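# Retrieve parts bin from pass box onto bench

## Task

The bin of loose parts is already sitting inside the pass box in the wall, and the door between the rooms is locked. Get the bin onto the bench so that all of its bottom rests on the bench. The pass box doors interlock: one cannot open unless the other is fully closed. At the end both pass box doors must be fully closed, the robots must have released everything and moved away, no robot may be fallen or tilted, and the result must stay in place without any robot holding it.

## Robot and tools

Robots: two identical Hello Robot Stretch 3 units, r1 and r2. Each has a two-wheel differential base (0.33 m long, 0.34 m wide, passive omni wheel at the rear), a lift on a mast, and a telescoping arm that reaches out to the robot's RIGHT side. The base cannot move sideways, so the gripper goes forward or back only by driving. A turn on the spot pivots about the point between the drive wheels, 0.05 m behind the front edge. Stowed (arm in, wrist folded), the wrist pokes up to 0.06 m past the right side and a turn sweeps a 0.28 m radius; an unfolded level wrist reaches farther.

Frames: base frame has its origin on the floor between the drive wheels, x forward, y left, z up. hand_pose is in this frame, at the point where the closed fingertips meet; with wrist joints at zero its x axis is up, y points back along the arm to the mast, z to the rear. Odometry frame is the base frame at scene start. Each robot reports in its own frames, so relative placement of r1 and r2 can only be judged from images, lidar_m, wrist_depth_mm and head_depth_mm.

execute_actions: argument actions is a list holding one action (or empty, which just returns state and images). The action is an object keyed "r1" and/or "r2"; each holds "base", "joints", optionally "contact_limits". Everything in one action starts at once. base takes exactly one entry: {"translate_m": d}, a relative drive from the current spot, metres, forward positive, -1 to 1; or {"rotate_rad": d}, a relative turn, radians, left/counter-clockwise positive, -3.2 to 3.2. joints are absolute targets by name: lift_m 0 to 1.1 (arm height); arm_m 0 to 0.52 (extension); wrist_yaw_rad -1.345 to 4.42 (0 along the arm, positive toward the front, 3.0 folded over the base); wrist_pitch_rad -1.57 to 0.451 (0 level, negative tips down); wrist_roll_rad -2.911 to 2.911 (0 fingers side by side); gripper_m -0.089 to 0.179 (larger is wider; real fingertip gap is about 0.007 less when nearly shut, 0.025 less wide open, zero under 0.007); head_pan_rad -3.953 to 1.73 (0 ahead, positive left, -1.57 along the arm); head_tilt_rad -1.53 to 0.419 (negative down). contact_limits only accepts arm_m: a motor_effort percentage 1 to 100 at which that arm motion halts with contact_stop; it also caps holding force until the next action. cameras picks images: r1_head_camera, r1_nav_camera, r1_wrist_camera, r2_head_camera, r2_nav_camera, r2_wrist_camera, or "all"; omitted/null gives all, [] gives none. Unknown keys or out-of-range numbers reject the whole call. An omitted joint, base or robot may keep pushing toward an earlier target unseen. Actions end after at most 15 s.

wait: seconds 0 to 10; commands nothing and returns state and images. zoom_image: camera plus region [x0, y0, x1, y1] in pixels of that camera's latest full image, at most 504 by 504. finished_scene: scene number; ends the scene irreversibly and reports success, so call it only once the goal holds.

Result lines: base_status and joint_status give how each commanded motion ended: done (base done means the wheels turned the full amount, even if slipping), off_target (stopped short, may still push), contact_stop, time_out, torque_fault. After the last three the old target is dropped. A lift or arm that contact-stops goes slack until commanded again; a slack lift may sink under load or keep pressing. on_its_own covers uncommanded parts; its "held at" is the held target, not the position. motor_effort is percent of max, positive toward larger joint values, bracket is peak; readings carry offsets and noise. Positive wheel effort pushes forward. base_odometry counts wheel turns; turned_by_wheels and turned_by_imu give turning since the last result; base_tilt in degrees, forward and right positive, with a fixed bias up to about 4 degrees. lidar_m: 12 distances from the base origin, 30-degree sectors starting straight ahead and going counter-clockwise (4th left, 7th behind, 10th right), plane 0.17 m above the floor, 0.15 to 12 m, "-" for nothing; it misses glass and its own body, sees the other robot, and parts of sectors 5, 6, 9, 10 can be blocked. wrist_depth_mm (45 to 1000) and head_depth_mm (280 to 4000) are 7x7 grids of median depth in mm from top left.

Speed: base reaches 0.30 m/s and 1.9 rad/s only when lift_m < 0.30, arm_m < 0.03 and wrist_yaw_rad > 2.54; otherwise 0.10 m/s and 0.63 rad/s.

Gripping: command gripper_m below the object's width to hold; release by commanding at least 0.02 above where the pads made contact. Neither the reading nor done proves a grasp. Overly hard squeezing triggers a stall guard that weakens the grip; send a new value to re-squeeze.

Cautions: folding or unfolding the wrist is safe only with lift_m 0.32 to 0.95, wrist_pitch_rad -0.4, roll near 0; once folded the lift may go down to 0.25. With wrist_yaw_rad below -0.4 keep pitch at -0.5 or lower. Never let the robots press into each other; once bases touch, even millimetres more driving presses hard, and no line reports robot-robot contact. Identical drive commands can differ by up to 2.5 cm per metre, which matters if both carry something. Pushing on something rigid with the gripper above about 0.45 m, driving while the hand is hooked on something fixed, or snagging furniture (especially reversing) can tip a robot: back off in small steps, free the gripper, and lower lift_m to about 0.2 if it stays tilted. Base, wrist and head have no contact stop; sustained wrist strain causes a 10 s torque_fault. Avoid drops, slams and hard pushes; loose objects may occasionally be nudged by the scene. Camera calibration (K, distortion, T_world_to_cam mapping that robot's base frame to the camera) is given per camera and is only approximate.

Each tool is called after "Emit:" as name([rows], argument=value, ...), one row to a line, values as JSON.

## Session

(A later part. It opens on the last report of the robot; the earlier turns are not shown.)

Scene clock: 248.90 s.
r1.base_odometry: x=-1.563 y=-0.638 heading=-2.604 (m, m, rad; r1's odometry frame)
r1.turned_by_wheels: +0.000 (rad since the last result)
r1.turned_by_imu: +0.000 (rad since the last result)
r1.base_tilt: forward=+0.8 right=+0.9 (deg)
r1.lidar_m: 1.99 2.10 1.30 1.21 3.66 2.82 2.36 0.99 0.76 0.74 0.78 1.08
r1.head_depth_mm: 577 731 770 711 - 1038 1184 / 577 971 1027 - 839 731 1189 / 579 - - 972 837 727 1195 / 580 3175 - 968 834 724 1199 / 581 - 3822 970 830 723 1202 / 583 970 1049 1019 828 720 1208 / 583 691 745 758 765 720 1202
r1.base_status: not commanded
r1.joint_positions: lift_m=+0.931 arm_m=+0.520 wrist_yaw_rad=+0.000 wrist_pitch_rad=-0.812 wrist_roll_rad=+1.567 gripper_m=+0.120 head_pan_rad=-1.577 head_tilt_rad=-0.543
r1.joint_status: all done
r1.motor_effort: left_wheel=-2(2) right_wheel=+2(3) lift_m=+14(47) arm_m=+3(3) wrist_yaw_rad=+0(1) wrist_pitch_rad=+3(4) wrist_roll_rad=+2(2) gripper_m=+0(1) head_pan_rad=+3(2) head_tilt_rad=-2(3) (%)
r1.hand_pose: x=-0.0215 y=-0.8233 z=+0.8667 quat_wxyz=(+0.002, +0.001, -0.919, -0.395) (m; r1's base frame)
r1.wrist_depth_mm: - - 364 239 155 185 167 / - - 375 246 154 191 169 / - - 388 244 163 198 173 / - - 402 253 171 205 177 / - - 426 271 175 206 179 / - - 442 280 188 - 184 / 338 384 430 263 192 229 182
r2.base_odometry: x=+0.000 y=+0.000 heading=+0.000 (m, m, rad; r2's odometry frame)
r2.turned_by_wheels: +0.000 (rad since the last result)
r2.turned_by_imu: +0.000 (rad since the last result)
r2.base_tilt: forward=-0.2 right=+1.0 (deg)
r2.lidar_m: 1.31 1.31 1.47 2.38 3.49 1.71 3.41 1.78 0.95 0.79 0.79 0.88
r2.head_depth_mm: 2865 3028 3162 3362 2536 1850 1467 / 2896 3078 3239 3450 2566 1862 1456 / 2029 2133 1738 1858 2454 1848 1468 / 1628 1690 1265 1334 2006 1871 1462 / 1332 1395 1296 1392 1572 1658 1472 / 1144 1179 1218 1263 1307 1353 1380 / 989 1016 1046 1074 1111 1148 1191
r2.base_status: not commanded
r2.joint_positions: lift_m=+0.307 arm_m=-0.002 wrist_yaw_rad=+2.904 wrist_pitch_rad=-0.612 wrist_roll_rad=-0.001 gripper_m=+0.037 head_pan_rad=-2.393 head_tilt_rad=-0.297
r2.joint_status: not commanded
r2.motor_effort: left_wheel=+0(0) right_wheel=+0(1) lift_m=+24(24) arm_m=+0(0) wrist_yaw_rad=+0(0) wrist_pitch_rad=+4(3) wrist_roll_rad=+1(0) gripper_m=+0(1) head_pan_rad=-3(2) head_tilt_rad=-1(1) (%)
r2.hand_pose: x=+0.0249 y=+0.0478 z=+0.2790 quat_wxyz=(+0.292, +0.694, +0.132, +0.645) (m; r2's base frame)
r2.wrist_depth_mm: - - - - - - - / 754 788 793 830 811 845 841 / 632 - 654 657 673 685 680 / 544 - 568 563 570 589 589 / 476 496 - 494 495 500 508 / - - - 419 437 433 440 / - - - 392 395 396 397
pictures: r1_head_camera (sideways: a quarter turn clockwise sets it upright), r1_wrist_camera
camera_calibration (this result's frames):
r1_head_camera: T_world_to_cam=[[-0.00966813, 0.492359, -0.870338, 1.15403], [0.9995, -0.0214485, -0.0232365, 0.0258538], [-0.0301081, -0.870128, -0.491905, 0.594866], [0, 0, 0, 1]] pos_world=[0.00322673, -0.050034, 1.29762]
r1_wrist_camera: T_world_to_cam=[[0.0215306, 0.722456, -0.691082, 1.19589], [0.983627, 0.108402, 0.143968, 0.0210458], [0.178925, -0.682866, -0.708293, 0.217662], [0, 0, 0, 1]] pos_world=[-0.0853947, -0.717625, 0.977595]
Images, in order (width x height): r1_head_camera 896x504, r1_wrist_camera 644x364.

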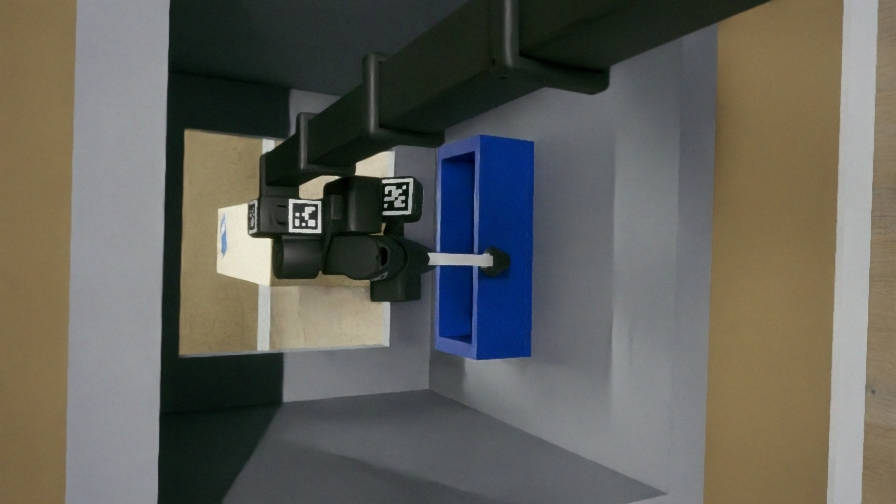

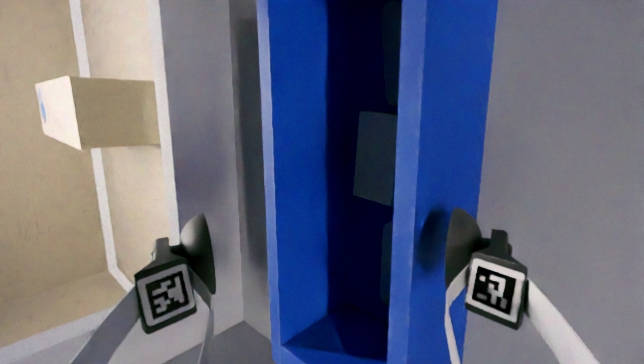

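Emit:
execute_actions([
  {"r1":{"joints":{"arm_m":0.485,"gripper_m":0.08}}},
], cameras=["r1_wrist_camera"])

Emit:
execute_actions([
  {"r1":{"joints":{"lift_m":0.895}}},
], cameras=["r1_wrist_camera","r1_head_camera"])

Scene clock: 257.13 s.
r1.base_odometry: x=-1.563 y=-0.638 heading=-2.604 (m, m, rad; r1's odometry frame)
r1.turned_by_wheels: +0.000 (rad since the last result)
r1.turned_by_imu: +0.000 (rad since the last result)
r1.base_tilt: forward=+0.8 right=+0.9 (deg)
r1.lidar_m: 1.99 2.10 1.30 1.21 3.67 2.83 2.35 0.99 0.75 0.74 0.78 1.08
r1.head_depth_mm: 576 730 770 712 - 1037 1186 / 577 969 1027 - 838 730 1191 / 579 - - 967 837 728 1194 / 580 3175 2835 970 835 725 1195 / 580 - 3827 978 831 724 1207 / 582 966 1047 1023 826 721 1211 / 583 691 746 757 766 722 1207
r1.base_status: not commanded
r1.joint_positions: lift_m=+0.931 arm_m=+0.485 wrist_yaw_rad=+0.000 wrist_pitch_rad=-0.812 wrist_roll_rad=+1.567 gripper_m=+0.080 head_pan_rad=-1.577 head_tilt_rad=-0.543
r1.joint_status: all done
r1.motor_effort: left_wheel=-2(2) right_wheel=+3(3) lift_m=+15(14) arm_m=-4(5) wrist_yaw_rad=-1(1) wrist_pitch_rad=+4(4) wrist_roll_rad=+2(2) gripper_m=-1(82) head_pan_rad=+2(2) head_tilt_rad=-3(3) (%)
r1.hand_pose: x=-0.0215 y=-0.7889 z=+0.8667 quat_wxyz=(+0.002, +0.001, -0.919, -0.395) (m; r1's base frame)
r1.wrist_depth_mm: - 385 248 260 195 194 167 / - - 399 272 204 199 169 / - - 413 268 214 203 173 / - - 423 273 224 208 177 / - - 431 299 216 214 180 / - 435 283 308 220 211 184 / 352 393 433 252 251 231 188
r2.base_odometry: x=+0.000 y=+0.000 heading=+0.000 (m, m, rad; r2's odometry frame)
r2.turned_by_wheels: +0.000 (rad since the last result)
r2.turned_by_imu: -0.001 (rad since the last result)
r2.base_tilt: forward=-0.1 right=+1.0 (deg)
r2.lidar_m: 1.32 1.31 1.47 2.39 3.48 1.71 3.40 1.78 0.95 0.79 0.79 0.88
r2.head_depth_mm: 2887 3045 3163 3344 2547 1858 1455 / 2865 3050 3215 3515 2563 1854 1469 / 2032 2148 1746 1856 2463 1870 1467 / 1642 1695 1269 1340 1976 1858 1468 / 1343 1391 1282 1382 1553 1650 1469 / 1139 1185 1218 1258 1304 1357 1382 / 995 1017 1046 1083 1116 1148 1194
r2.base_status: not commanded
r2.joint_positions: lift_m=+0.307 arm_m=-0.002 wrist_yaw_rad=+2.904 wrist_pitch_rad=-0.612 wrist_roll_rad=-0.001 gripper_m=+0.037 head_pan_rad=-2.393 head_tilt_rad=-0.297
r2.joint_status: not commanded
r2.motor_effort: left_wheel=+0(0) right_wheel=-1(1) lift_m=+24(24) arm_m=+1(1) wrist_yaw_rad=+0(0) wrist_pitch_rad=+3(3) wrist_roll_rad=+0(1) gripper_m=-1(0) head_pan_rad=-2(2) head_tilt_rad=-1(1) (%)
r2.hand_pose: x=+0.0249 y=+0.0478 z=+0.2790 quat_wxyz=(+0.292, +0.694, +0.132, +0.645) (m; r2's base frame)
r2.wrist_depth_mm: - - - - - - - / 739 809 783 813 820 836 863 / 629 - 664 656 668 690 685 / 538 - 549 562 573 569 588 / 473 493 - 494 494 502 506 / - - - 426 443 433 444 / - - - 389 392 392 394
pictures: r1_wrist_camera
camera_calibration (this result's frames):
r1_wrist_camera: T_world_to_cam=[[0.0215306, 0.722374, -0.691167, 1.17106], [0.983627, 0.108419, 0.143955, 0.0173383], [0.178925, -0.68295, -0.708212, 0.241031], [0, 0, 0, 1]] pos_world=[-0.0853946, -0.683209, 0.977602]
Images, in order (width x height): r1_wrist_camera 644x364.

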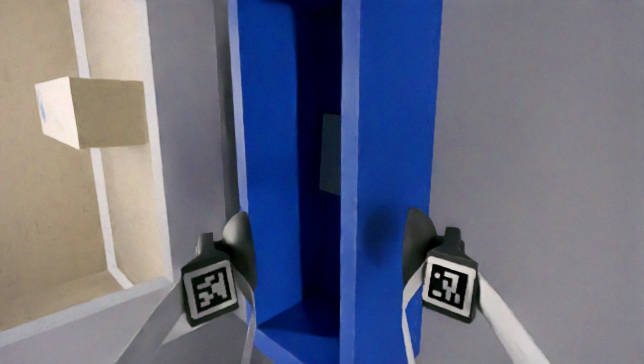

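Scene clock: 258.27 s.
r1.base_odometry: x=-1.563 y=-0.638 heading=-2.604 (m, m, rad; r1's odometry frame)
r1.turned_by_wheels: +0.000 (rad since the last result)
r1.turned_by_imu: +0.000 (rad since the last result)
r1.base_tilt: forward=+0.8 right=+0.9 (deg)
r1.lidar_m: 1.99 2.10 1.30 1.21 3.66 2.82 2.36 0.99 0.76 0.74 0.78 1.08
r1.head_depth_mm: 577 730 772 713 - - 1195 / 577 971 1045 - 807 1038 1188 / 579 - - 890 836 727 1196 / 580 3169 2848 889 833 725 1198 / 580 - 3831 988 833 723 1202 / 581 968 1044 1026 826 722 1208 / 583 693 745 758 766 722 1197
r1.base_status: not commanded
r1.joint_positions: lift_m=+0.896 arm_m=+0.485 wrist_yaw_rad=+0.000 wrist_pitch_rad=-0.812 wrist_roll_rad=+1.567 gripper_m=+0.080 head_pan_rad=-1.577 head_tilt_rad=-0.543
r1.joint_status: all done
r1.motor_effort: left_wheel=-2(2) right_wheel=+2(3) lift_m=+14(14) arm_m=-4(4) wrist_yaw_rad=-1(1) wrist_pitch_rad=+3(4) wrist_roll_rad=+2(2) gripper_m=-1(1) head_pan_rad=+2(2) head_tilt_rad=-2(2) (%)
r1.hand_pose: x=-0.0215 y=-0.7889 z=+0.8317 quat_wxyz=(+0.002, +0.001, -0.919, -0.395) (m; r1's base frame)
r1.wrist_depth_mm: - 358 224 147 185 165 141 / - 369 228 152 191 168 144 / - 388 236 157 196 172 147 / - 399 249 163 203 177 149 / - 418 268 168 205 180 152 / - 417 279 184 220 179 155 / 352 393 263 192 225 195 158
r2.base_odometry: x=+0.000 y=+0.000 heading=+0.000 (m, m, rad; r2's odometry frame)
r2.turned_by_wheels: +0.000 (rad since the last result)
r2.turned_by_imu: +0.000 (rad since the last result)
r2.base_tilt: forward=-0.2 right=+1.0 (deg)
r2.lidar_m: 1.32 1.31 1.47 2.38 3.48 1.71 3.39 1.78 0.95 0.79 0.79 0.89
r2.head_depth_mm: 2887 3015 3150 3401 2539 1840 1450 / 2899 3071 3223 3440 2543 1859 1455 / 2051 2130 1746 1855 2466 1860 1452 / 1651 1689 1271 1331 2006 1869 1458 / 1343 1395 1285 1373 1565 1650 1480 / 1145 1184 1217 1264 1313 1348 1393 / 987 1016 1049 1078 1110 1144 1188
r2.base_status: not commanded
r2.joint_positions: lift_m=+0.307 arm_m=-0.002 wrist_yaw_rad=+2.904 wrist_pitch_rad=-0.612 wrist_roll_rad=-0.001 gripper_m=+0.037 head_pan_rad=-2.393 head_tilt_rad=-0.297
r2.joint_status: not commanded
r2.motor_effort: left_wheel=+0(0) right_wheel=-1(2) lift_m=+24(24) arm_m=+1(1) wrist_yaw_rad=+1(0) wrist_pitch_rad=+4(3) wrist_roll_rad=+0(1) gripper_m=+0(1) head_pan_rad=-3(3) head_tilt_rad=-1(1) (%)
r2.hand_pose: x=+0.0249 y=+0.0478 z=+0.2790 quat_wxyz=(+0.292, +0.694, +0.132, +0.645) (m; r2's base frame)
r2.wrist_depth_mm: - - - - - - - / 746 800 788 821 820 830 839 / 631 - 651 645 686 681 692 / 556 - 552 574 563 582 579 / 473 492 - 485 502 503 510 / - - - 428 434 434 440 / - - - 385 391 399 400
pictures: r1_head_camera (sideways: a quarter turn clockwise sets it upright), r1_wrist_camera
camera_calibration (this result's frames):
r1_head_camera: T_world_to_cam=[[-0.00966824, 0.492359, -0.870339, 1.15403], [0.9995, -0.0214482, -0.0232365, 0.0258538], [-0.0301079, -0.870128, -0.491905, 0.594865], [0, 0, 0, 1]] pos_world=[0.00322674, -0.050034, 1.29762]
r1_wrist_camera: T_world_to_cam=[[0.0215308, 0.722374, -0.691167, 1.14687], [0.983627, 0.108419, 0.143956, 0.0223762], [0.178925, -0.68295, -0.708212, 0.216246], [0, 0, 0, 1]] pos_world=[-0.0853946, -0.683208, 0.942604]
Images, in order (width x height): r1_head_camera 896x504, r1_wrist_camera 644x364.

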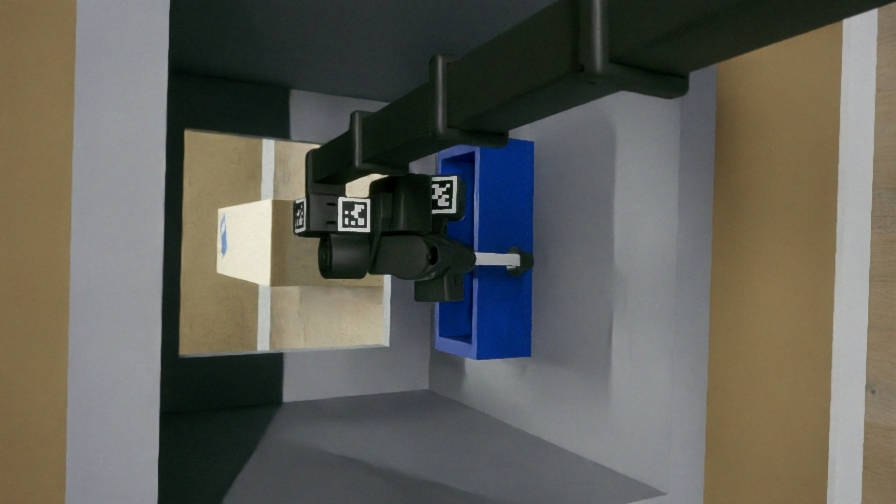

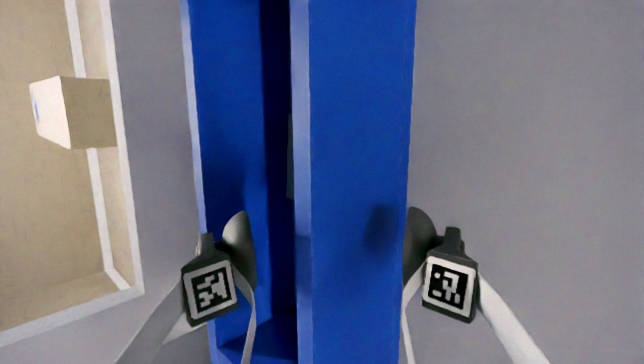

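Emit:
execute_actions([
  {"r1":{"joints":{"lift_m":0.875,"gripper_m":0.05}}},
], cameras=[])

Emit:
execute_actions([
  {"r1":{"joints":{"gripper_m":-0.04}}},
], cameras=[])

Emit:
execute_actions([
  {"r1":{"joints":{"lift_m":0.95}}},
], cameras=["r1_wrist_camera","r1_head_camera"])

Scene clock: 263.90 s.
r1.base_odometry: x=-1.563 y=-0.638 heading=-2.604 (m, m, rad; r1's odometry frame)
r1.turned_by_wheels: +0.000 (rad since the last result)
r1.turned_by_imu: +0.000 (rad since the last result)
r1.base_tilt: forward=+0.8 right=+0.9 (deg)
r1.lidar_m: 1.98 2.10 1.30 1.21 3.69 2.82 2.35 0.99 0.76 0.74 0.78 1.08
r1.head_depth_mm: 577 730 771 754 699 - 1191 / 578 977 1054 1049 809 1041 1187 / 579 - - 888 836 728 1193 / 581 3181 2848 888 834 726 1203 / 581 - 3829 987 831 723 1201 / 582 971 1048 1020 826 722 1203 / 583 691 746 759 765 720 1199
r1.base_status: not commanded
r1.joint_positions: lift_m=+0.876 arm_m=+0.485 wrist_yaw_rad=+0.000 wrist_pitch_rad=-0.793 wrist_roll_rad=+1.567 gripper_m=+0.050 head_pan_rad=-1.577 head_tilt_rad=-0.543
r1.joint_status: all done
r1.motor_effort: left_wheel=-2(2) right_wheel=+2(2) lift_m=+12(14) arm_m=-4(3) wrist_yaw_rad=+0(1) wrist_pitch_rad=-2(4) wrist_roll_rad=+2(2) gripper_m=-3(81) head_pan_rad=+2(1) head_tilt_rad=-2(2) (%)
r1.hand_pose: x=-0.0215 y=-0.7927 z=+0.8149 quat_wxyz=(+0.002, +0.001, -0.922, -0.386) (m; r1's base frame)
r1.wrist_depth_mm: - 331 213 136 171 150 128 / - 355 217 141 176 153 130 / - 364 227 145 182 156 132 / - 386 236 150 188 160 135 / - 403 232 155 188 163 137 / - 416 - 161 - 166 140 / 349 392 253 166 210 166 143
r2.base_odometry: x=+0.000 y=+0.000 heading=+0.000 (m, m, rad; r2's odometry frame)
r2.turned_by_wheels: +0.000 (rad since the last result)
r2.turned_by_imu: -0.001 (rad since the last result)
r2.base_tilt: forward=-0.2 right=+1.0 (deg)
r2.lidar_m: 1.32 1.31 1.47 2.39 3.49 1.70 3.40 1.78 0.95 0.79 0.79 0.89
r2.head_depth_mm: 2912 3037 3161 3370 2548 1860 1444 / 2905 3027 3209 3449 2578 1860 1466 / 2045 2129 1762 1875 2432 1842 1464 / 1625 1672 1263 1326 1993 1885 1475 / 1349 1392 1291 1386 1562 1645 1477 / 1143 1181 1221 1265 1304 1353 1377 / 993 1022 1044 1084 1116 1149 1185
r2.base_status: not commanded
r2.joint_positions: lift_m=+0.307 arm_m=-0.002 wrist_yaw_rad=+2.904 wrist_pitch_rad=-0.612 wrist_roll_rad=-0.001 gripper_m=+0.037 head_pan_rad=-2.393 head_tilt_rad=-0.297
r2.joint_status: not commanded
r2.motor_effort: left_wheel=+0(0) right_wheel=-1(1) lift_m=+24(24) arm_m=+1(1) wrist_yaw_rad=+0(0) wrist_pitch_rad=+4(4) wrist_roll_rad=+1(1) gripper_m=+0(0) head_pan_rad=-3(2) head_tilt_rad=-1(1) (%)
r2.hand_pose: x=+0.0249 y=+0.0478 z=+0.2790 quat_wxyz=(+0.292, +0.694, +0.132, +0.645) (m; r2's base frame)
r2.wrist_depth_mm: - - - - - - - / 742 809 792 793 806 847 850 / 643 - 645 670 672 672 687 / 548 - 556 561 563 579 577 / 476 490 - 484 492 499 504 / - - - 429 433 443 451 / - - - 394 392 395 401
pictures: none
No camera images: the call's "cameras" was empty. Leave "cameras" out to get every camera's image.

Scene clock: 265.43 s.
r1.base_odometry: x=-1.563 y=-0.638 heading=-2.604 (m, m, rad; r1's odometry frame)
r1.turned_by_wheels: +0.000 (rad since the last result)
r1.turned_by_imu: +0.000 (rad since the last result)
r1.base_tilt: forward=+0.8 right=+0.9 (deg)
r1.lidar_m: 1.99 2.11 1.30 1.21 3.67 2.81 2.35 0.99 0.75 0.74 0.78 1.08
r1.head_depth_mm: 576 730 771 755 681 - 1195 / 577 970 1052 1051 808 1041 1187 / 579 - - 953 836 730 1192 / 580 3203 2843 956 834 725 1203 / 582 - 3857 953 832 724 1202 / 583 969 1050 1022 826 722 1206 / 583 690 746 759 767 721 1201
r1.base_status: not commanded
r1.joint_positions: lift_m=+0.876 arm_m=+0.485 wrist_yaw_rad=+0.000 wrist_pitch_rad=-0.819 wrist_roll_rad=+1.571 gripper_m=-0.039 head_pan_rad=-1.577 head_tilt_rad=-0.544
r1.joint_status: all done
r1.motor_effort: left_wheel=-1(2) right_wheel=+2(3) lift_m=+16(16) arm_m=+0(4) wrist_yaw_rad=+0(1) wrist_pitch_rad=+6(7) wrist_roll_rad=+0(2) gripper_m=-25(100) head_pan_rad=+1(1) head_tilt_rad=-1(2) (%)
r1.hand_pose: x=-0.0215 y=-0.7872 z=+0.8106 quat_wxyz=(+0.000, +0.000, -0.917, -0.398) (m; r1's base frame)
r1.wrist_depth_mm: - 163 207 137 175 147 125 / - 164 212 141 180 149 128 / - 166 218 144 185 153 130 / - 175 226 149 190 156 133 / - 177 233 131 190 160 136 / - 187 233 134 187 164 139 / 352 198 245 200 215 167 141
r2.base_odometry: x=+0.000 y=+0.000 heading=+0.000 (m, m, rad; r2's odometry frame)
r2.turned_by_wheels: +0.000 (rad since the last result)
r2.turned_by_imu: +0.000 (rad since the last result)
r2.base_tilt: forward=-0.2 right=+1.1 (deg)
r2.lidar_m: 1.31 1.31 1.47 2.39 3.47 1.70 3.41 1.79 0.95 0.79 0.79 0.88
r2.head_depth_mm: 2904 3028 3209 3355 2567 1846 1456 / 2889 3062 3238 3404 2555 1878 1449 / 2066 2135 1749 1883 2447 1875 1472 / 1635 1677 1253 1334 2004 1847 1474 / 1354 1393 1293 1378 1558 1656 1478 / 1135 1184 1218 1264 1308 1358 1390 / 994 1024 1047 1081 1112 1144 1186
r2.base_status: not commanded
r2.joint_positions: lift_m=+0.307 arm_m=-0.002 wrist_yaw_rad=+2.904 wrist_pitch_rad=-0.612 wrist_roll_rad=-0.001 gripper_m=+0.037 head_pan_rad=-2.393 head_tilt_rad=-0.297
r2.joint_status: not commanded
r2.motor_effort: left_wheel=+0(0) right_wheel=+0(0) lift_m=+24(24) arm_m=+1(1) wrist_yaw_rad=+0(0) wrist_pitch_rad=+3(4) wrist_roll_rad=+0(0) gripper_m=+0(0) head_pan_rad=-2(3) head_tilt_rad=-1(1) (%)
r2.hand_pose: x=+0.0249 y=+0.0478 z=+0.2790 quat_wxyz=(+0.292, +0.694, +0.132, +0.645) (m; r2's base frame)
r2.wrist_depth_mm: - - - - - - - / 755 803 796 817 800 842 861 / 644 - 652 659 662 670 680 / 552 - 561 559 573 568 575 / 481 494 - 489 496 506 504 / - - - 432 440 441 446 / - - - 392 398 396 392
pictures: none
No camera images: the call's "cameras" was empty. Leave "cameras" out to get every camera's image.

Scene clock: 266.93 s.
r1.base_odometry: x=-1.563 y=-0.638 heading=-2.604 (m, m, rad; r1's odometry frame)
r1.turned_by_wheels: +0.000 (rad since the last result)
r1.turned_by_imu: +0.000 (rad since the last result)
r1.base_tilt: forward=+0.8 right=+1.0 (deg)
r1.lidar_m: 1.99 2.11 1.30 1.21 3.67 2.82 2.36 0.99 0.76 0.74 0.78 1.08
r1.head_depth_mm: 576 730 768 - - 731 1183 / 578 972 1024 986 837 728 1188 / 579 - - 873 836 727 1197 / 579 3194 - 874 834 727 1195 / 581 - 3811 869 830 723 1204 / 582 970 1047 1025 827 720 1200 / 584 690 746 758 765 720 1201
r1.base_status: not commanded
r1.joint_positions: lift_m=+0.949 arm_m=+0.485 wrist_yaw_rad=+0.000 wrist_pitch_rad=-0.846 wrist_roll_rad=+1.571 gripper_m=-0.033 head_pan_rad=-1.577 head_tilt_rad=-0.544
r1.joint_status: all done
r1.on_its_own: gripper_m is held at -0.034, not at your -0.040, by its stall guard, which is not easing now
r1.motor_effort: left_wheel=-1(1) right_wheel=+1(2) lift_m=+56(58) arm_m=+0(0) wrist_yaw_rad=-1(0) wrist_pitch_rad=+14(14) wrist_roll_rad=-1(1) gripper_m=-24(24) head_pan_rad=+2(3) head_tilt_rad=-2(3) (%)
r1.hand_pose: x=-0.0215 y=-0.7817 z=+0.8799 quat_wxyz=(+0.000, +0.000, -0.912, -0.411) (m; r1's base frame)
r1.wrist_depth_mm: - 162 209 134 238 207 177 / - 163 214 137 244 211 181 / - 171 221 141 256 215 185 / - 172 226 144 266 220 189 / - 183 229 131 266 227 193 / - 185 230 133 262 231 197 / 357 195 246 211 299 237 201
r2.base_odometry: x=+0.000 y=+0.000 heading=+0.000 (m, m, rad; r2's odometry frame)
r2.turned_by_wheels: +0.000 (rad since the last result)
r2.turned_by_imu: +0.000 (rad since the last result)
r2.base_tilt: forward=-0.1 right=+1.1 (deg)
r2.lidar_m: 1.32 1.31 1.47 2.40 3.49 1.70 3.38 1.78 0.95 0.79 0.79 0.89
r2.head_depth_mm: 2853 3036 3153 3376 2556 1848 1461 / 2901 3067 3325 3474 2588 1859 1456 / 2058 2154 1744 1842 2466 1855 1462 / 1641 1677 1259 1341 2000 1896 1473 / 1352 1389 1283 1393 1567 1639 1484 / 1136 1176 1229 1261 1307 1357 1388 / 988 1020 1046 1081 1115 1144 1189
r2.base_status: not commanded
r2.joint_positions: lift_m=+0.307 arm_m=-0.002 wrist_yaw_rad=+2.904 wrist_pitch_rad=-0.612 wrist_roll_rad=-0.001 gripper_m=+0.037 head_pan_rad=-2.393 head_tilt_rad=-0.297
r2.joint_status: not commanded
r2.motor_effort: left_wheel=+0(0) right_wheel=-1(2) lift_m=+24(24) arm_m=+1(1) wrist_yaw_rad=+0(0) wrist_pitch_rad=+3(3) wrist_roll_rad=+0(0) gripper_m=+0(0) head_pan_rad=-2(2) head_tilt_rad=-1(1) (%)
r2.hand_pose: x=+0.0249 y=+0.0478 z=+0.2790 quat_wxyz=(+0.292, +0.694, +0.132, +0.645) (m; r2's base frame)
r2.wrist_depth_mm: - - - - - - - / 731 795 772 797 793 821 848 / 640 - 646 670 660 660 691 / 549 - 551 560 567 570 583 / 474 485 - 493 497 495 502 / - - - 422 442 442 443 / - - - 390 392 401 397
pictures: r1_head_camera (sideways: a quarter turn clockwise sets it upright), r1_wrist_camera
camera_calibration (this result's frames):
r1_head_camera: T_world_to_cam=[[-0.00966693, 0.492545, -0.870233, 1.15389], [0.9995, -0.0214437, -0.0232399, 0.0258582], [-0.0301077, -0.870023, -0.492092, 0.595108], [0, 0, 0, 1]] pos_world=[0.00322672, -0.0500331, 1.29761]
r1_wrist_camera: T_world_to_cam=[[0.0265008, 0.745121, -0.666402, 1.17107], [0.983547, 0.0997342, 0.150628, 0.00204025], [0.178699, -0.65943, -0.730219, 0.293026], [0, 0, 0, 1]] pos_world=[-0.0854044, -0.67956, 0.994068]
Images, in order (width x height): r1_head_camera 896x504, r1_wrist_camera 644x364.

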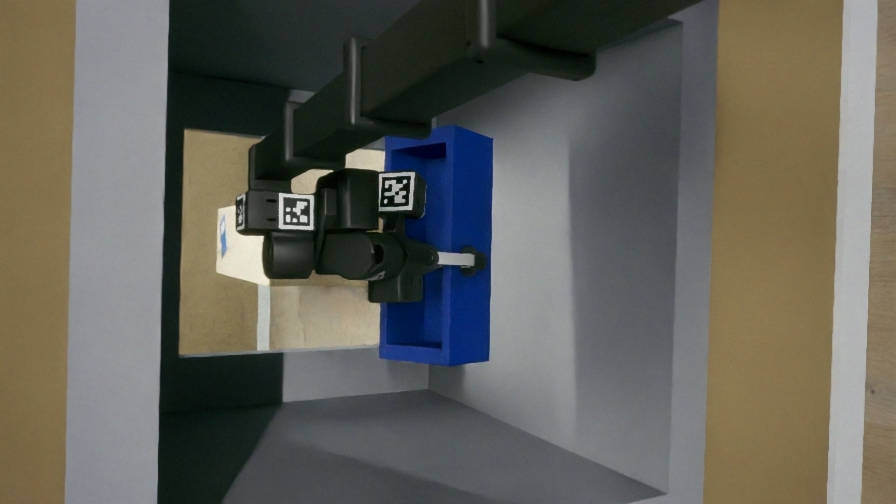

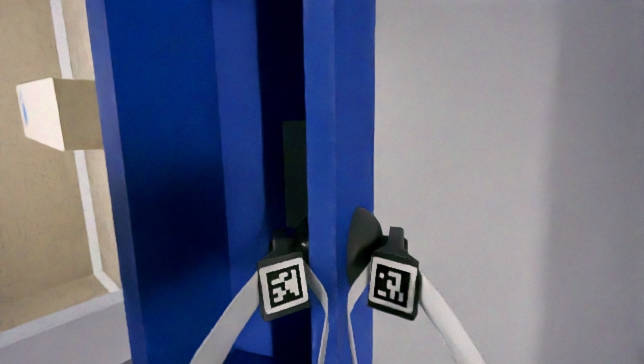

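Lifted. Retract and look for the bench.

Emit:
execute_actions([
  {"r1":{"joints":{"arm_m":0.02,"head_pan_rad":0.7,"head_tilt_rad":-0.5}}},
], cameras=["r1_wrist_camera","r1_head_camera","r1_nav_camera"])

Scene clock: 273.83 s.
r1.base_odometry: x=-1.563 y=-0.638 heading=-2.604 (m, m, rad; r1's odometry frame)
r1.turned_by_wheels: +0.000 (rad since the last result)
r1.turned_by_imu: +0.000 (rad since the last result)
r1.base_tilt: forward=+0.8 right=+0.9 (deg)
r1.lidar_m: 1.99 2.10 1.30 1.21 3.67 2.81 2.35 0.99 0.76 0.74 0.78 1.08
r1.head_depth_mm: 1809 1920 2062 2226 2097 1641 1340 / 1927 2070 2222 2413 2084 1620 1341 / 2092 2245 2438 2605 2072 1627 1331 / 2256 2439 2667 2767 2078 1625 1337 / 2476 2695 2964 2860 2059 1617 1320 / 2728 2993 3381 2820 2068 1610 1325 / 3060 3401 3696 2844 2051 1590 1328
r1.base_status: not commanded
r1.joint_positions: lift_m=+0.949 arm_m=+0.020 wrist_yaw_rad=+0.000 wrist_pitch_rad=-0.846 wrist_roll_rad=+1.571 gripper_m=-0.033 head_pan_rad=+0.693 head_tilt_rad=-0.507
r1.joint_status: all done
r1.on_its_own: gripper_m is held at -0.034, not at your -0.040, by its stall guard, which is not easing now
r1.motor_effort: left_wheel=+0(0) right_wheel=+2(1) lift_m=+56(56) arm_m=-4(5) wrist_yaw_rad=-1(0) wrist_pitch_rad=+14(14) wrist_roll_rad=+0(1) gripper_m=-23(23) head_pan_rad=+3(28) head_tilt_rad=+3(10) (%)
r1.hand_pose: x=-0.0215 y=-0.3169 z=+0.8799 quat_wxyz=(+0.000, +0.000, -0.912, -0.411) (m; r1's base frame)
r1.wrist_depth_mm: 634 162 211 134 969 854 743 / 713 162 215 137 - 870 757 / - 172 221 141 - 891 775 / - 173 227 144 - 906 792 / 749 183 231 131 - 951 804 / 632 185 231 133 - 968 818 / 483 196 246 212 - 978 836
r2.base_odometry: x=+0.000 y=+0.000 heading=+0.000 (m, m, rad; r2's odometry frame)
r2.turned_by_wheels: +0.000 (rad since the last result)
r2.turned_by_imu: -0.002 (rad since the last result)
r2.base_tilt: forward=-0.2 right=+1.0 (deg)
r2.lidar_m: 1.32 1.31 1.47 2.39 3.49 1.71 3.39 1.78 0.95 0.79 0.79 0.88
r2.head_depth_mm: 2869 3060 3263 3381 2554 1856 1457 / 2875 3042 3256 3448 2577 1858 1457 / 2062 2119 1737 1843 2442 1862 1461 / 1644 1691 1250 1343 1983 1872 1465 / 1349 1393 1285 1384 1570 1650 1480 / 1132 1181 1218 1266 1307 1345 1384 / 989 1022 1048 1082 1108 1150 1183
r2.base_status: not commanded
r2.joint_positions: lift_m=+0.307 arm_m=-0.002 wrist_yaw_rad=+2.904 wrist_pitch_rad=-0.612 wrist_roll_rad=-0.001 gripper_m=+0.037 head_pan_rad=-2.393 head_tilt_rad=-0.297
r2.joint_status: not commanded
r2.motor_effort: left_wheel=+0(0) right_wheel=+0(0) lift_m=+24(24) arm_m=+1(0) wrist_yaw_rad=+0(0) wrist_pitch_rad=+3(3) wrist_roll_rad=+0(0) gripper_m=+0(0) head_pan_rad=-2(3) head_tilt_rad=-1(1) (%)
r2.hand_pose: x=+0.0249 y=+0.0478 z=+0.2790 quat_wxyz=(+0.292, +0.694, +0.132, +0.645) (m; r2's base frame)
r2.wrist_depth_mm: - - - - - - - / 734 810 797 775 820 825 833 / 631 - 653 658 678 669 687 / 545 - 548 562 576 579 581 / 475 498 - 492 500 493 509 / - - - 428 449 432 445 / - - - 387 392 394 397
pictures: r1_head_camera (sideways: a quarter turn clockwise sets it upright), r1_nav_camera (sideways: a quarter turn counterclockwise sets it upright), r1_wrist_camera
camera_calibration (this result's frames):
r1_head_camera: T_world_to_cam=[[-0.346258, -0.30371, -0.887618, 1.17862], [-0.625787, 0.779665, -0.0226538, 0.0350106], [0.698924, 0.547616, -0.460023, 0.548934], [0, 0, 0, 1]] pos_world=[0.0463534, 0.0300578, 1.29948]
r1_nav_camera: T_world_to_cam=[[0.383074, 0.350066, 0.854815, -1.08225], [0.673562, -0.73913, 0.000842185, 0.0421081], [0.632114, 0.575448, -0.518932, 0.625727], [0, 0, 0, 1]] pos_world=[-0.00931286, 0.0499071, 1.2498]
r1_wrist_camera: T_world_to_cam=[[0.0263011, 0.745268, -0.666246, 0.824648], [0.98352, 0.0999662, 0.150649, -0.0442927], [0.178876, -0.659229, -0.730357, 0.599661], [0, 0, 0, 1]] pos_world=[-0.0853911, -0.214842, 0.994057]
Images, in order (width x height): r1_head_camera 896x504, r1_nav_camera 672x504, r1_wrist_camera 644x364.

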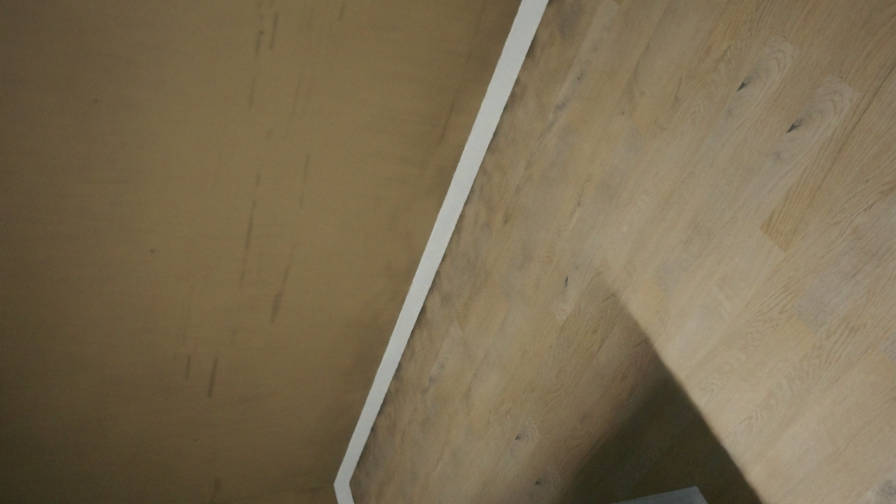

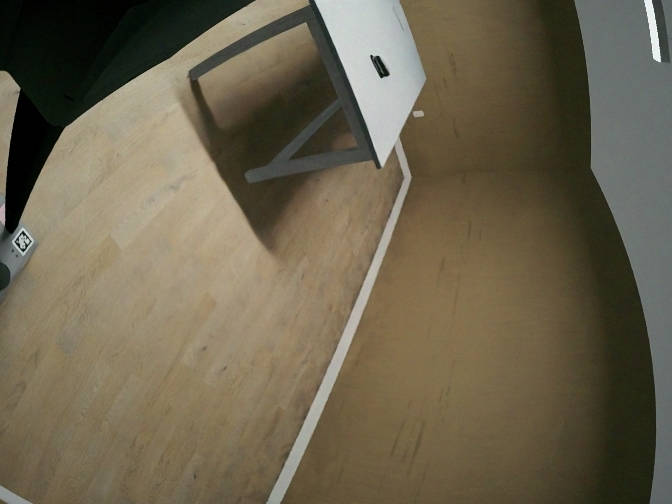

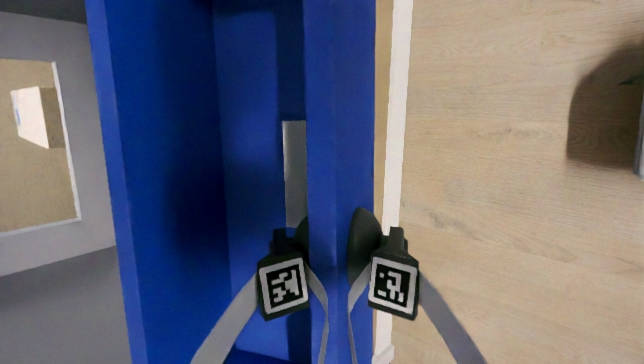

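Emit:
execute_actions([
  {"r1":{"joints":{"lift_m":1.02,"head_pan_rad":1.6,"head_tilt_rad":-0.45}}},
], cameras=["r1_head_camera","r1_nav_camera"])

Scene clock: 278.27 s.
r1.base_odometry: x=-1.563 y=-0.638 heading=-2.604 (m, m, rad; r1's odometry frame)
r1.turned_by_wheels: +0.000 (rad since the last result)
r1.turned_by_imu: +0.000 (rad since the last result)
r1.base_tilt: forward=+0.8 right=+0.9 (deg)
r1.lidar_m: 1.99 2.10 1.30 1.21 3.67 2.82 2.35 0.99 0.76 0.74 0.78 1.08
r1.head_depth_mm: 3083 3315 3484 1419 2146 1593 1385 / 3103 3325 2363 1418 2227 1706 1381 / 3097 3325 2340 1408 2236 1708 1385 / 3084 3357 2326 1403 2125 1649 1378 / 3130 3357 3598 2831 2120 1647 1377 / 3161 3405 3711 3148 2213 1694 1376 / 3165 3441 3658 3349 - - 1336
r1.base_status: not commanded
r1.joint_positions: lift_m=+1.019 arm_m=+0.020 wrist_yaw_rad=+0.000 wrist_pitch_rad=-0.846 wrist_roll_rad=+1.571 gripper_m=-0.033 head_pan_rad=+1.593 head_tilt_rad=-0.458
r1.joint_status: all done
r1.on_its_own: gripper_m is held at -0.034, not at your -0.040, by its stall guard, which is not easing now
r1.motor_effort: left_wheel=+0(0) right_wheel=+1(2) lift_m=+56(58) arm_m=-4(3) wrist_yaw_rad=-1(1) wrist_pitch_rad=+14(14) wrist_roll_rad=-1(1) gripper_m=-23(23) head_pan_rad=+3(29) head_tilt_rad=+4(8) (%)
r1.hand_pose: x=-0.0215 y=-0.3169 z=+0.9499 quat_wxyz=(+0.000, +0.000, -0.912, -0.411) (m; r1's base frame)
r1.wrist_depth_mm: 628 162 209 134 - 948 778 / - 163 215 138 - 935 816 / - 172 221 141 - 967 830 / - 174 227 145 - 995 842 / 757 183 229 131 - - 863 / 637 185 231 134 - - 879 / 481 196 245 212 - - 891
r2.base_odometry: x=+0.000 y=+0.000 heading=+0.000 (m, m, rad; r2's odometry frame)
r2.turned_by_wheels: +0.000 (rad since the last result)
r2.turned_by_imu: -0.001 (rad since the last result)
r2.base_tilt: forward=-0.2 right=+1.1 (deg)
r2.lidar_m: 1.31 1.31 1.47 2.39 3.50 1.70 3.40 1.78 0.95 0.79 0.79 0.89
r2.head_depth_mm: 2897 3077 3235 3326 2531 1859 1452 / 2902 3064 3230 3489 2571 1865 1464 / 2052 2145 1752 1875 2458 1867 1456 / 1646 1670 1271 1341 2018 1873 1464 / 1353 1410 1284 1383 1563 1634 1486 / 1140 1180 1216 1265 1305 1355 1382 / 992 1014 1044 1081 1114 1151 1186
r2.base_status: not commanded
r2.joint_positions: lift_m=+0.307 arm_m=-0.002 wrist_yaw_rad=+2.904 wrist_pitch_rad=-0.612 wrist_roll_rad=-0.001 gripper_m=+0.037 head_pan_rad=-2.393 head_tilt_rad=-0.297
r2.joint_status: not commanded
r2.motor_effort: left_wheel=+0(0) right_wheel=-1(1) lift_m=+24(24) arm_m=+1(1) wrist_yaw_rad=+0(0) wrist_pitch_rad=+3(4) wrist_roll_rad=+0(0) gripper_m=+0(0) head_pan_rad=-3(3) head_tilt_rad=-1(1) (%)
r2.hand_pose: x=+0.0249 y=+0.0478 z=+0.2790 quat_wxyz=(+0.292, +0.694, +0.132, +0.645) (m; r2's base frame)
r2.wrist_depth_mm: - - - - - - - / 734 798 756 813 811 792 844 / 632 - 648 654 675 679 708 / 546 - 562 561 573 567 572 / 474 495 - 491 491 498 507 / - - - 427 435 438 456 / - - - 390 394 390 397
pictures: r1_head_camera (sideways: a quarter turn clockwise sets it upright), r1_nav_camera (sideways: a quarter turn counterclockwise sets it upright)
camera_calibration (this result's frames):
r1_head_camera: T_world_to_cam=[[0.0216741, -0.415953, -0.909128, 1.20444], [-0.999752, -0.00440669, -0.0218185, 0.0362057], [0.00506922, 0.909375, -0.415946, 0.49581], [0, 0, 0, 1]] pos_world=[0.00757817, 0.0502718, 1.30201]
r1_nav_camera: T_world_to_cam=[[-0.0351316, 0.475146, 0.879205, -1.1115], [0.997679, 0.0680208, 0.00310532, 0.0371845], [-0.0583288, 0.877274, -0.476433, 0.574641], [0, 0, 0, 1]] pos_world=[-0.042629, 0.0214803, 1.2509]
Images, in order (width x height): r1_head_camera 896x504, r1_nav_camera 672x504.

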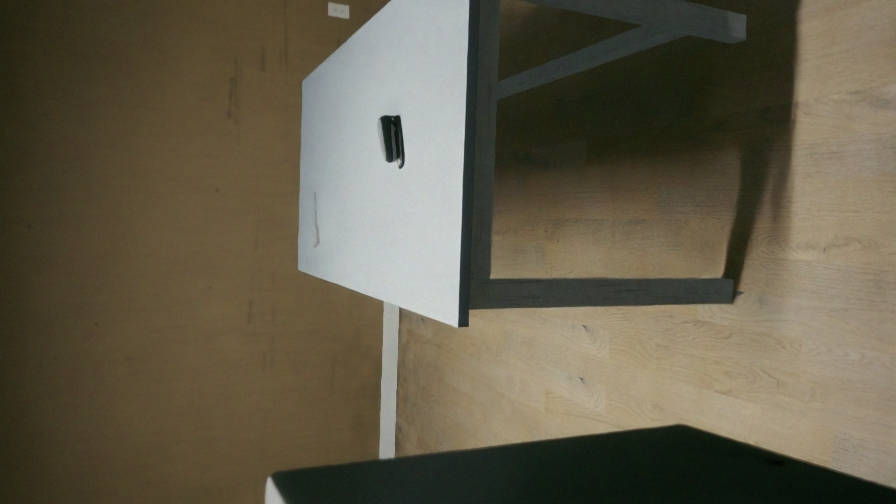

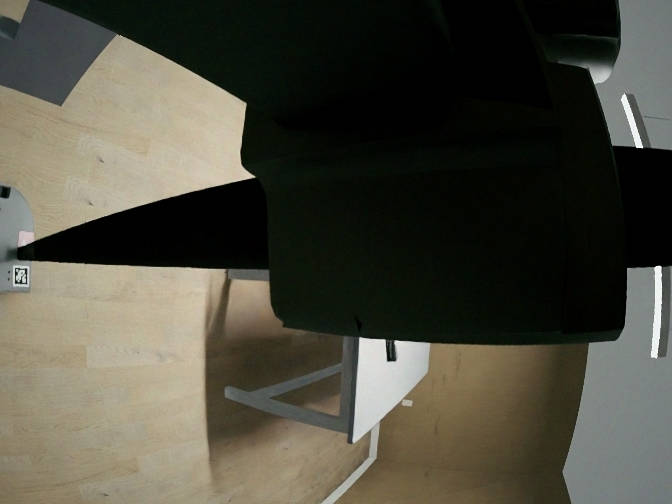

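Emit:
execute_actions([
  {"r1":{"base":{"rotate_rad":1.326},"joints":{"lift_m":1.05,"head_pan_rad":-1.57,"head_tilt_rad":-0.7}}},
], cameras=[])

Emit:
execute_actions([
  {"r1":{"base":{"translate_m":0.82}}},
], cameras=[])

Emit:
execute_actions([
  {"r1":{"base":{"rotate_rad":1.816}}},
], cameras=["r1_head_camera","r1_wrist_camera"])

Scene clock: 292.60 s.
r1.base_odometry: x=-1.563 y=-0.638 heading=-1.278 (m, m, rad; r1's odometry frame)
r1.turned_by_wheels: +1.326 (rad since the last result)
r1.turned_by_imu: +1.341 (rad since the last result)
r1.base_tilt: forward=+0.8 right=+0.9 (deg)
r1.lidar_m: 1.30 1.21 3.06 2.75 1.32 0.82 0.74 0.74 0.90 1.67 1.99 2.42
r1.head_depth_mm: 1319 - - - - 1365 1213 / 1588 1608 - - - - 1212 / 1777 1918 - - - - 1207 / 1751 1915 2200 481 - 1376 1203 / 1710 1917 2155 479 464 1400 1200 / 1670 1875 2125 449 402 1403 1199 / 1641 1823 2070 2100 1591 1395 1195
r1.base_status: done
r1.joint_positions: lift_m=+1.049 arm_m=+0.020 wrist_yaw_rad=+0.000 wrist_pitch_rad=-0.846 wrist_roll_rad=+1.571 gripper_m=-0.033 head_pan_rad=-1.563 head_tilt_rad=-0.691
r1.joint_status: all done
r1.on_its_own: gripper_m is held at -0.034, not at your -0.040, by its stall guard, which is not easing now
r1.motor_effort: left_wheel=-2(6) right_wheel=+2(6) lift_m=+57(58) arm_m=-4(3) wrist_yaw_rad=-1(1) wrist_pitch_rad=+14(14) wrist_roll_rad=+0(0) gripper_m=-23(24) head_pan_rad=-3(31) head_tilt_rad=-4(18) (%)
r1.hand_pose: x=-0.0215 y=-0.3169 z=+0.9798 quat_wxyz=(+0.000, +0.000, -0.912, -0.411) (m; r1's base frame)
r1.wrist_depth_mm: - 162 209 134 - 964 825 / - 163 215 137 - 974 833 / - 173 222 140 - - 856 / - 173 227 144 - - 874 / - 183 231 131 - - 906 / - 185 230 133 - - 907 / - 197 246 212 - - 916
r2.base_odometry: x=+0.000 y=+0.000 heading=+0.000 (m, m, rad; r2's odometry frame)
r2.turned_by_wheels: +0.000 (rad since the last result)
r2.turned_by_imu: -0.002 (rad since the last result)
r2.base_tilt: forward=-0.2 right=+1.1 (deg)
r2.lidar_m: 1.31 1.31 1.47 2.39 3.48 1.71 3.40 1.78 0.95 0.79 0.79 0.88
r2.head_depth_mm: 2915 3073 3177 3337 2545 1844 1461 / 2895 3127 3218 3447 2568 1833 1462 / 2067 2154 1751 1848 2435 1859 1463 / 1633 1680 1260 1338 2001 1884 1479 / 1345 1400 1287 1386 1564 1648 1471 / 1142 1173 1215 1266 1303 1360 1391 / 993 1025 1050 1076 1111 1144 1187
r2.base_status: not commanded
r2.joint_positions: lift_m=+0.307 arm_m=-0.002 wrist_yaw_rad=+2.904 wrist_pitch_rad=-0.612 wrist_roll_rad=-0.001 gripper_m=+0.037 head_pan_rad=-2.393 head_tilt_rad=-0.297
r2.joint_status: not commanded
r2.motor_effort: left_wheel=-1(0) right_wheel=+0(1) lift_m=+24(24) arm_m=+1(1) wrist_yaw_rad=+0(1) wrist_pitch_rad=+4(4) wrist_roll_rad=+0(0) gripper_m=+0(0) head_pan_rad=-2(3) head_tilt_rad=-1(1) (%)
r2.hand_pose: x=+0.0249 y=+0.0478 z=+0.2790 quat_wxyz=(+0.292, +0.694, +0.132, +0.645) (m; r2's base frame)
r2.wrist_depth_mm: - - - - - - - / 745 805 801 807 798 814 845 / 648 - 655 657 675 680 691 / 543 - 558 560 573 570 577 / 476 492 - 487 497 494 506 / - - - 427 436 440 445 / - - - 396 392 393 398
pictures: none
No camera images: the call's "cameras" was empty. Leave "cameras" out to get every camera's image.

Scene clock: 301.87 s.
r1.base_odometry: x=-1.326 y=-1.424 heading=-1.278 (m, m, rad; r1's odometry frame)
r1.turned_by_wheels: +0.000 (rad since the last result)
r1.turned_by_imu: +0.000 (rad since the last result)
r1.base_tilt: forward=+0.8 right=+0.9 (deg)
r1.lidar_m: 0.79 0.48 0.49 2.90 2.74 1.71 1.54 1.55 1.85 1.83 1.84 0.53
r1.head_depth_mm: 1688 - - - - 1355 1211 / 1674 1812 - - - - 1211 / 1640 1761 - - - - 1204 / 1604 1779 2034 482 - 1375 1208 / 1580 1753 1986 479 463 1399 1201 / 1544 1722 1944 450 401 1396 1200 / 1513 1686 1897 2037 1584 1395 1196
r1.base_status: done
r1.joint_positions: lift_m=+1.049 arm_m=+0.020 wrist_yaw_rad=+0.000 wrist_pitch_rad=-0.846 wrist_roll_rad=+1.571 gripper_m=-0.033 head_pan_rad=-1.563 head_tilt_rad=-0.691
r1.joint_status: not commanded
r1.on_its_own: gripper_m is held at -0.034, not at your -0.040, by its stall guard, which is not easing now
r1.motor_effort: left_wheel=-2(2) right_wheel=+3(5) lift_m=+56(56) arm_m=-4(4) wrist_yaw_rad=+0(2) wrist_pitch_rad=+14(14) wrist_roll_rad=-1(1) gripper_m=-24(24) head_pan_rad=-3(4) head_tilt_rad=-3(2) (%)
r1.hand_pose: x=-0.0215 y=-0.3169 z=+0.9798 quat_wxyz=(+0.000, +0.000, -0.912, -0.411) (m; r1's base frame)
r1.wrist_depth_mm: - 161 208 135 - 954 801 / - 163 215 137 - 987 841 / - 171 222 141 - 994 847 / - 173 227 144 - - 871 / - 184 229 131 - - 873 / - 185 230 134 - - 893 / - 195 246 212 - - 909
r2.base_odometry: x=+0.000 y=+0.000 heading=+0.000 (m, m, rad; r2's odometry frame)
r2.turned_by_wheels: +0.000 (rad since the last result)
r2.turned_by_imu: -0.002 (rad since the last result)
r2.base_tilt: forward=-0.1 right=+1.1 (deg)
r2.lidar_m: 1.32 1.31 1.47 2.39 3.49 1.71 3.41 1.78 0.95 0.79 0.79 0.88
r2.head_depth_mm: 2859 3030 3167 3299 2530 1850 1458 / 2908 3079 3236 3490 2568 1866 1481 / 2045 2125 1748 1860 2436 1871 1463 / 1642 1674 1265 1338 2003 1860 1475 / 1345 1395 1282 1386 1556 1630 1472 / 1141 1179 1215 1274 1305 1349 1390 / 990 1017 1043 1084 1125 1149 1193
r2.base_status: not commanded
r2.joint_positions: lift_m=+0.307 arm_m=-0.002 wrist_yaw_rad=+2.904 wrist_pitch_rad=-0.612 wrist_roll_rad=-0.001 gripper_m=+0.037 head_pan_rad=-2.393 head_tilt_rad=-0.297
r2.joint_status: not commanded
r2.motor_effort: left_wheel=-1(1) right_wheel=+0(0) lift_m=+24(24) arm_m=+1(1) wrist_yaw_rad=+0(0) wrist_pitch_rad=+4(3) wrist_roll_rad=+0(1) gripper_m=+0(1) head_pan_rad=-2(2) head_tilt_rad=-1(1) (%)
r2.hand_pose: x=+0.0249 y=+0.0478 z=+0.2790 quat_wxyz=(+0.292, +0.694, +0.132, +0.645) (m; r2's base frame)
r2.wrist_depth_mm: - - - - - - - / 709 785 820 784 827 818 839 / 636 - 674 667 660 661 685 / 539 - 562 560 564 581 588 / 475 491 - 489 502 495 505 / - - - 425 440 438 445 / - - - 387 392 393 401
pictures: none
No camera images: the call's "cameras" was empty. Leave "cameras" out to get every camera's image.

Scene clock: 305.73 s.
r1.base_odometry: x=-1.326 y=-1.424 heading=+0.538 (m, m, rad; r1's odometry frame)
r1.turned_by_wheels: +1.816 (rad since the last result)
r1.turned_by_imu: +1.837 (rad since the last result)
r1.base_tilt: forward=+0.8 right=+0.9 (deg)
r1.lidar_m: 2.91 2.08 1.58 1.54 1.63 1.88 1.83 0.55 0.53 1.69 0.48 2.97
r1.head_depth_mm: 2338 - - - - 1187 1113 / 2359 2573 - - - - 1214 / 2414 2580 - - - - 1208 / 2429 2569 1161 482 - 1309 1201 / 2411 1743 1156 479 465 1309 1199 / 2425 2652 1148 450 401 1305 1201 / 2420 2727 2810 853 647 699 898
r1.base_status: done
r1.joint_positions: lift_m=+1.049 arm_m=+0.020 wrist_yaw_rad=+0.000 wrist_pitch_rad=-0.846 wrist_roll_rad=+1.571 gripper_m=-0.033 head_pan_rad=-1.563 head_tilt_rad=-0.691
r1.joint_status: not commanded
r1.on_its_own: gripper_m is held at -0.034, not at your -0.040, by its stall guard, which is not easing now
r1.motor_effort: left_wheel=-1(7) right_wheel=+3(7) lift_m=+56(56) arm_m=-3(4) wrist_yaw_rad=+0(1) wrist_pitch_rad=+13(14) wrist_roll_rad=+0(0) gripper_m=-23(24) head_pan_rad=-3(4) head_tilt_rad=-2(2) (%)
r1.hand_pose: x=-0.0215 y=-0.3169 z=+0.9798 quat_wxyz=(+0.000, +0.000, -0.912, -0.411) (m; r1's base frame)
r1.wrist_depth_mm: - 162 209 134 354 953 819 / - 163 215 137 363 966 829 / - 172 221 140 382 994 860 / - 173 227 144 403 - 870 / - 182 231 131 - - 877 / - 185 232 133 676 - 906 / - 197 246 211 447 - 922
r2.base_odometry: x=+0.000 y=+0.000 heading=+0.000 (m, m, rad; r2's odometry frame)
r2.turned_by_wheels: +0.000 (rad since the last result)
r2.turned_by_imu: -0.001 (rad since the last result)
r2.base_tilt: forward=-0.2 right=+1.0 (deg)
r2.lidar_m: 1.31 1.31 1.47 2.39 3.49 1.70 3.39 1.78 0.95 0.79 0.79 0.88
r2.head_depth_mm: 2907 3038 3192 3332 2571 1837 1457 / 2860 3014 3249 3427 2549 1864 1468 / 2023 2121 1761 1861 2464 1856 1467 / 1645 1677 1262 1350 1995 1874 1468 / 1354 1398 1276 1389 1560 1664 1484 / 1138 1179 1214 1257 1302 1352 1385 / 992 1025 1047 1084 1106 1146 1187
r2.base_status: not commanded
r2.joint_positions: lift_m=+0.307 arm_m=-0.002 wrist_yaw_rad=+2.904 wrist_pitch_rad=-0.612 wrist_roll_rad=-0.001 gripper_m=+0.037 head_pan_rad=-2.393 head_tilt_rad=-0.297
r2.joint_status: not commanded
r2.motor_effort: left_wheel=+0(1) right_wheel=-1(0) lift_m=+24(24) arm_m=+1(1) wrist_yaw_rad=+0(0) wrist_pitch_rad=+4(3) wrist_roll_rad=+1(1) gripper_m=+0(0) head_pan_rad=-2(2) head_tilt_rad=-1(1) (%)
r2.hand_pose: x=+0.0249 y=+0.0478 z=+0.2790 quat_wxyz=(+0.292, +0.694, +0.132, +0.645) (m; r2's base frame)
r2.wrist_depth_mm: - - - - - - - / 735 793 769 806 802 844 838 / 625 - 663 661 657 672 708 / 539 - 557 553 568 576 589 / 472 499 - 490 496 506 502 / - - - 429 438 434 439 / - - - 394 392 406 399
pictures: r1_head_camera (sideways: a quarter turn clockwise sets it upright), r1_wrist_camera
camera_calibration (this result's frames):
r1_head_camera: T_world_to_cam=[[-0.01733, 0.615101, -0.788257, 1.04706], [0.999671, -0.0042435, -0.0252892, 0.0285205], [-0.0189004, -0.788437, -0.614826, 0.754719], [0, 0, 0, 1]] pos_world=[0.00389883, -0.0488776, 1.29009]
r1_wrist_camera: T_world_to_cam=[[0.0263002, 0.745331, -0.666176, 0.891189], [0.98352, 0.0999524, 0.150658, -0.0593686], [0.178876, -0.659159, -0.730419, 0.672774], [0, 0, 0, 1]] pos_world=[-0.0853911, -0.214831, 1.09404]
Images, in order (width x height): r1_head_camera 896x504, r1_wrist_camera 644x364.

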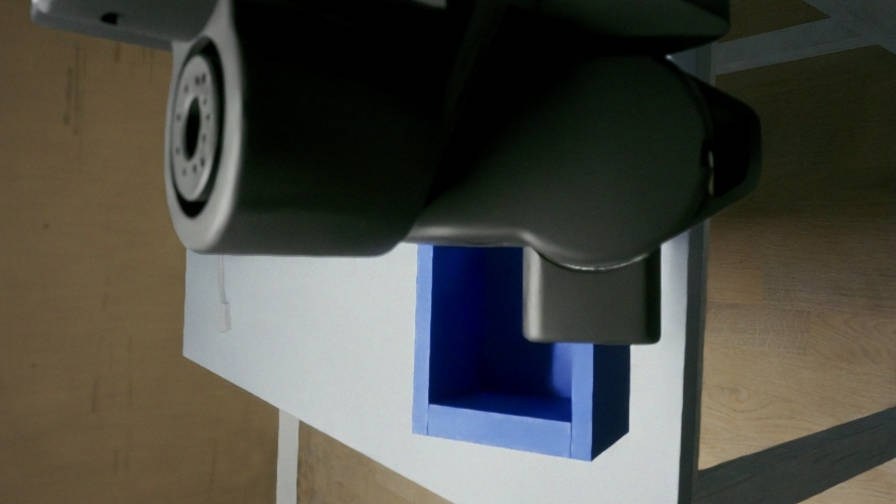

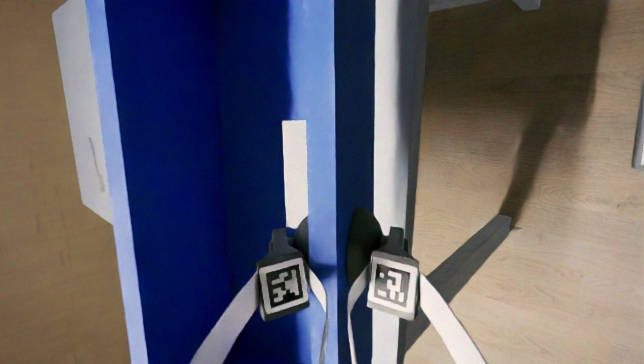

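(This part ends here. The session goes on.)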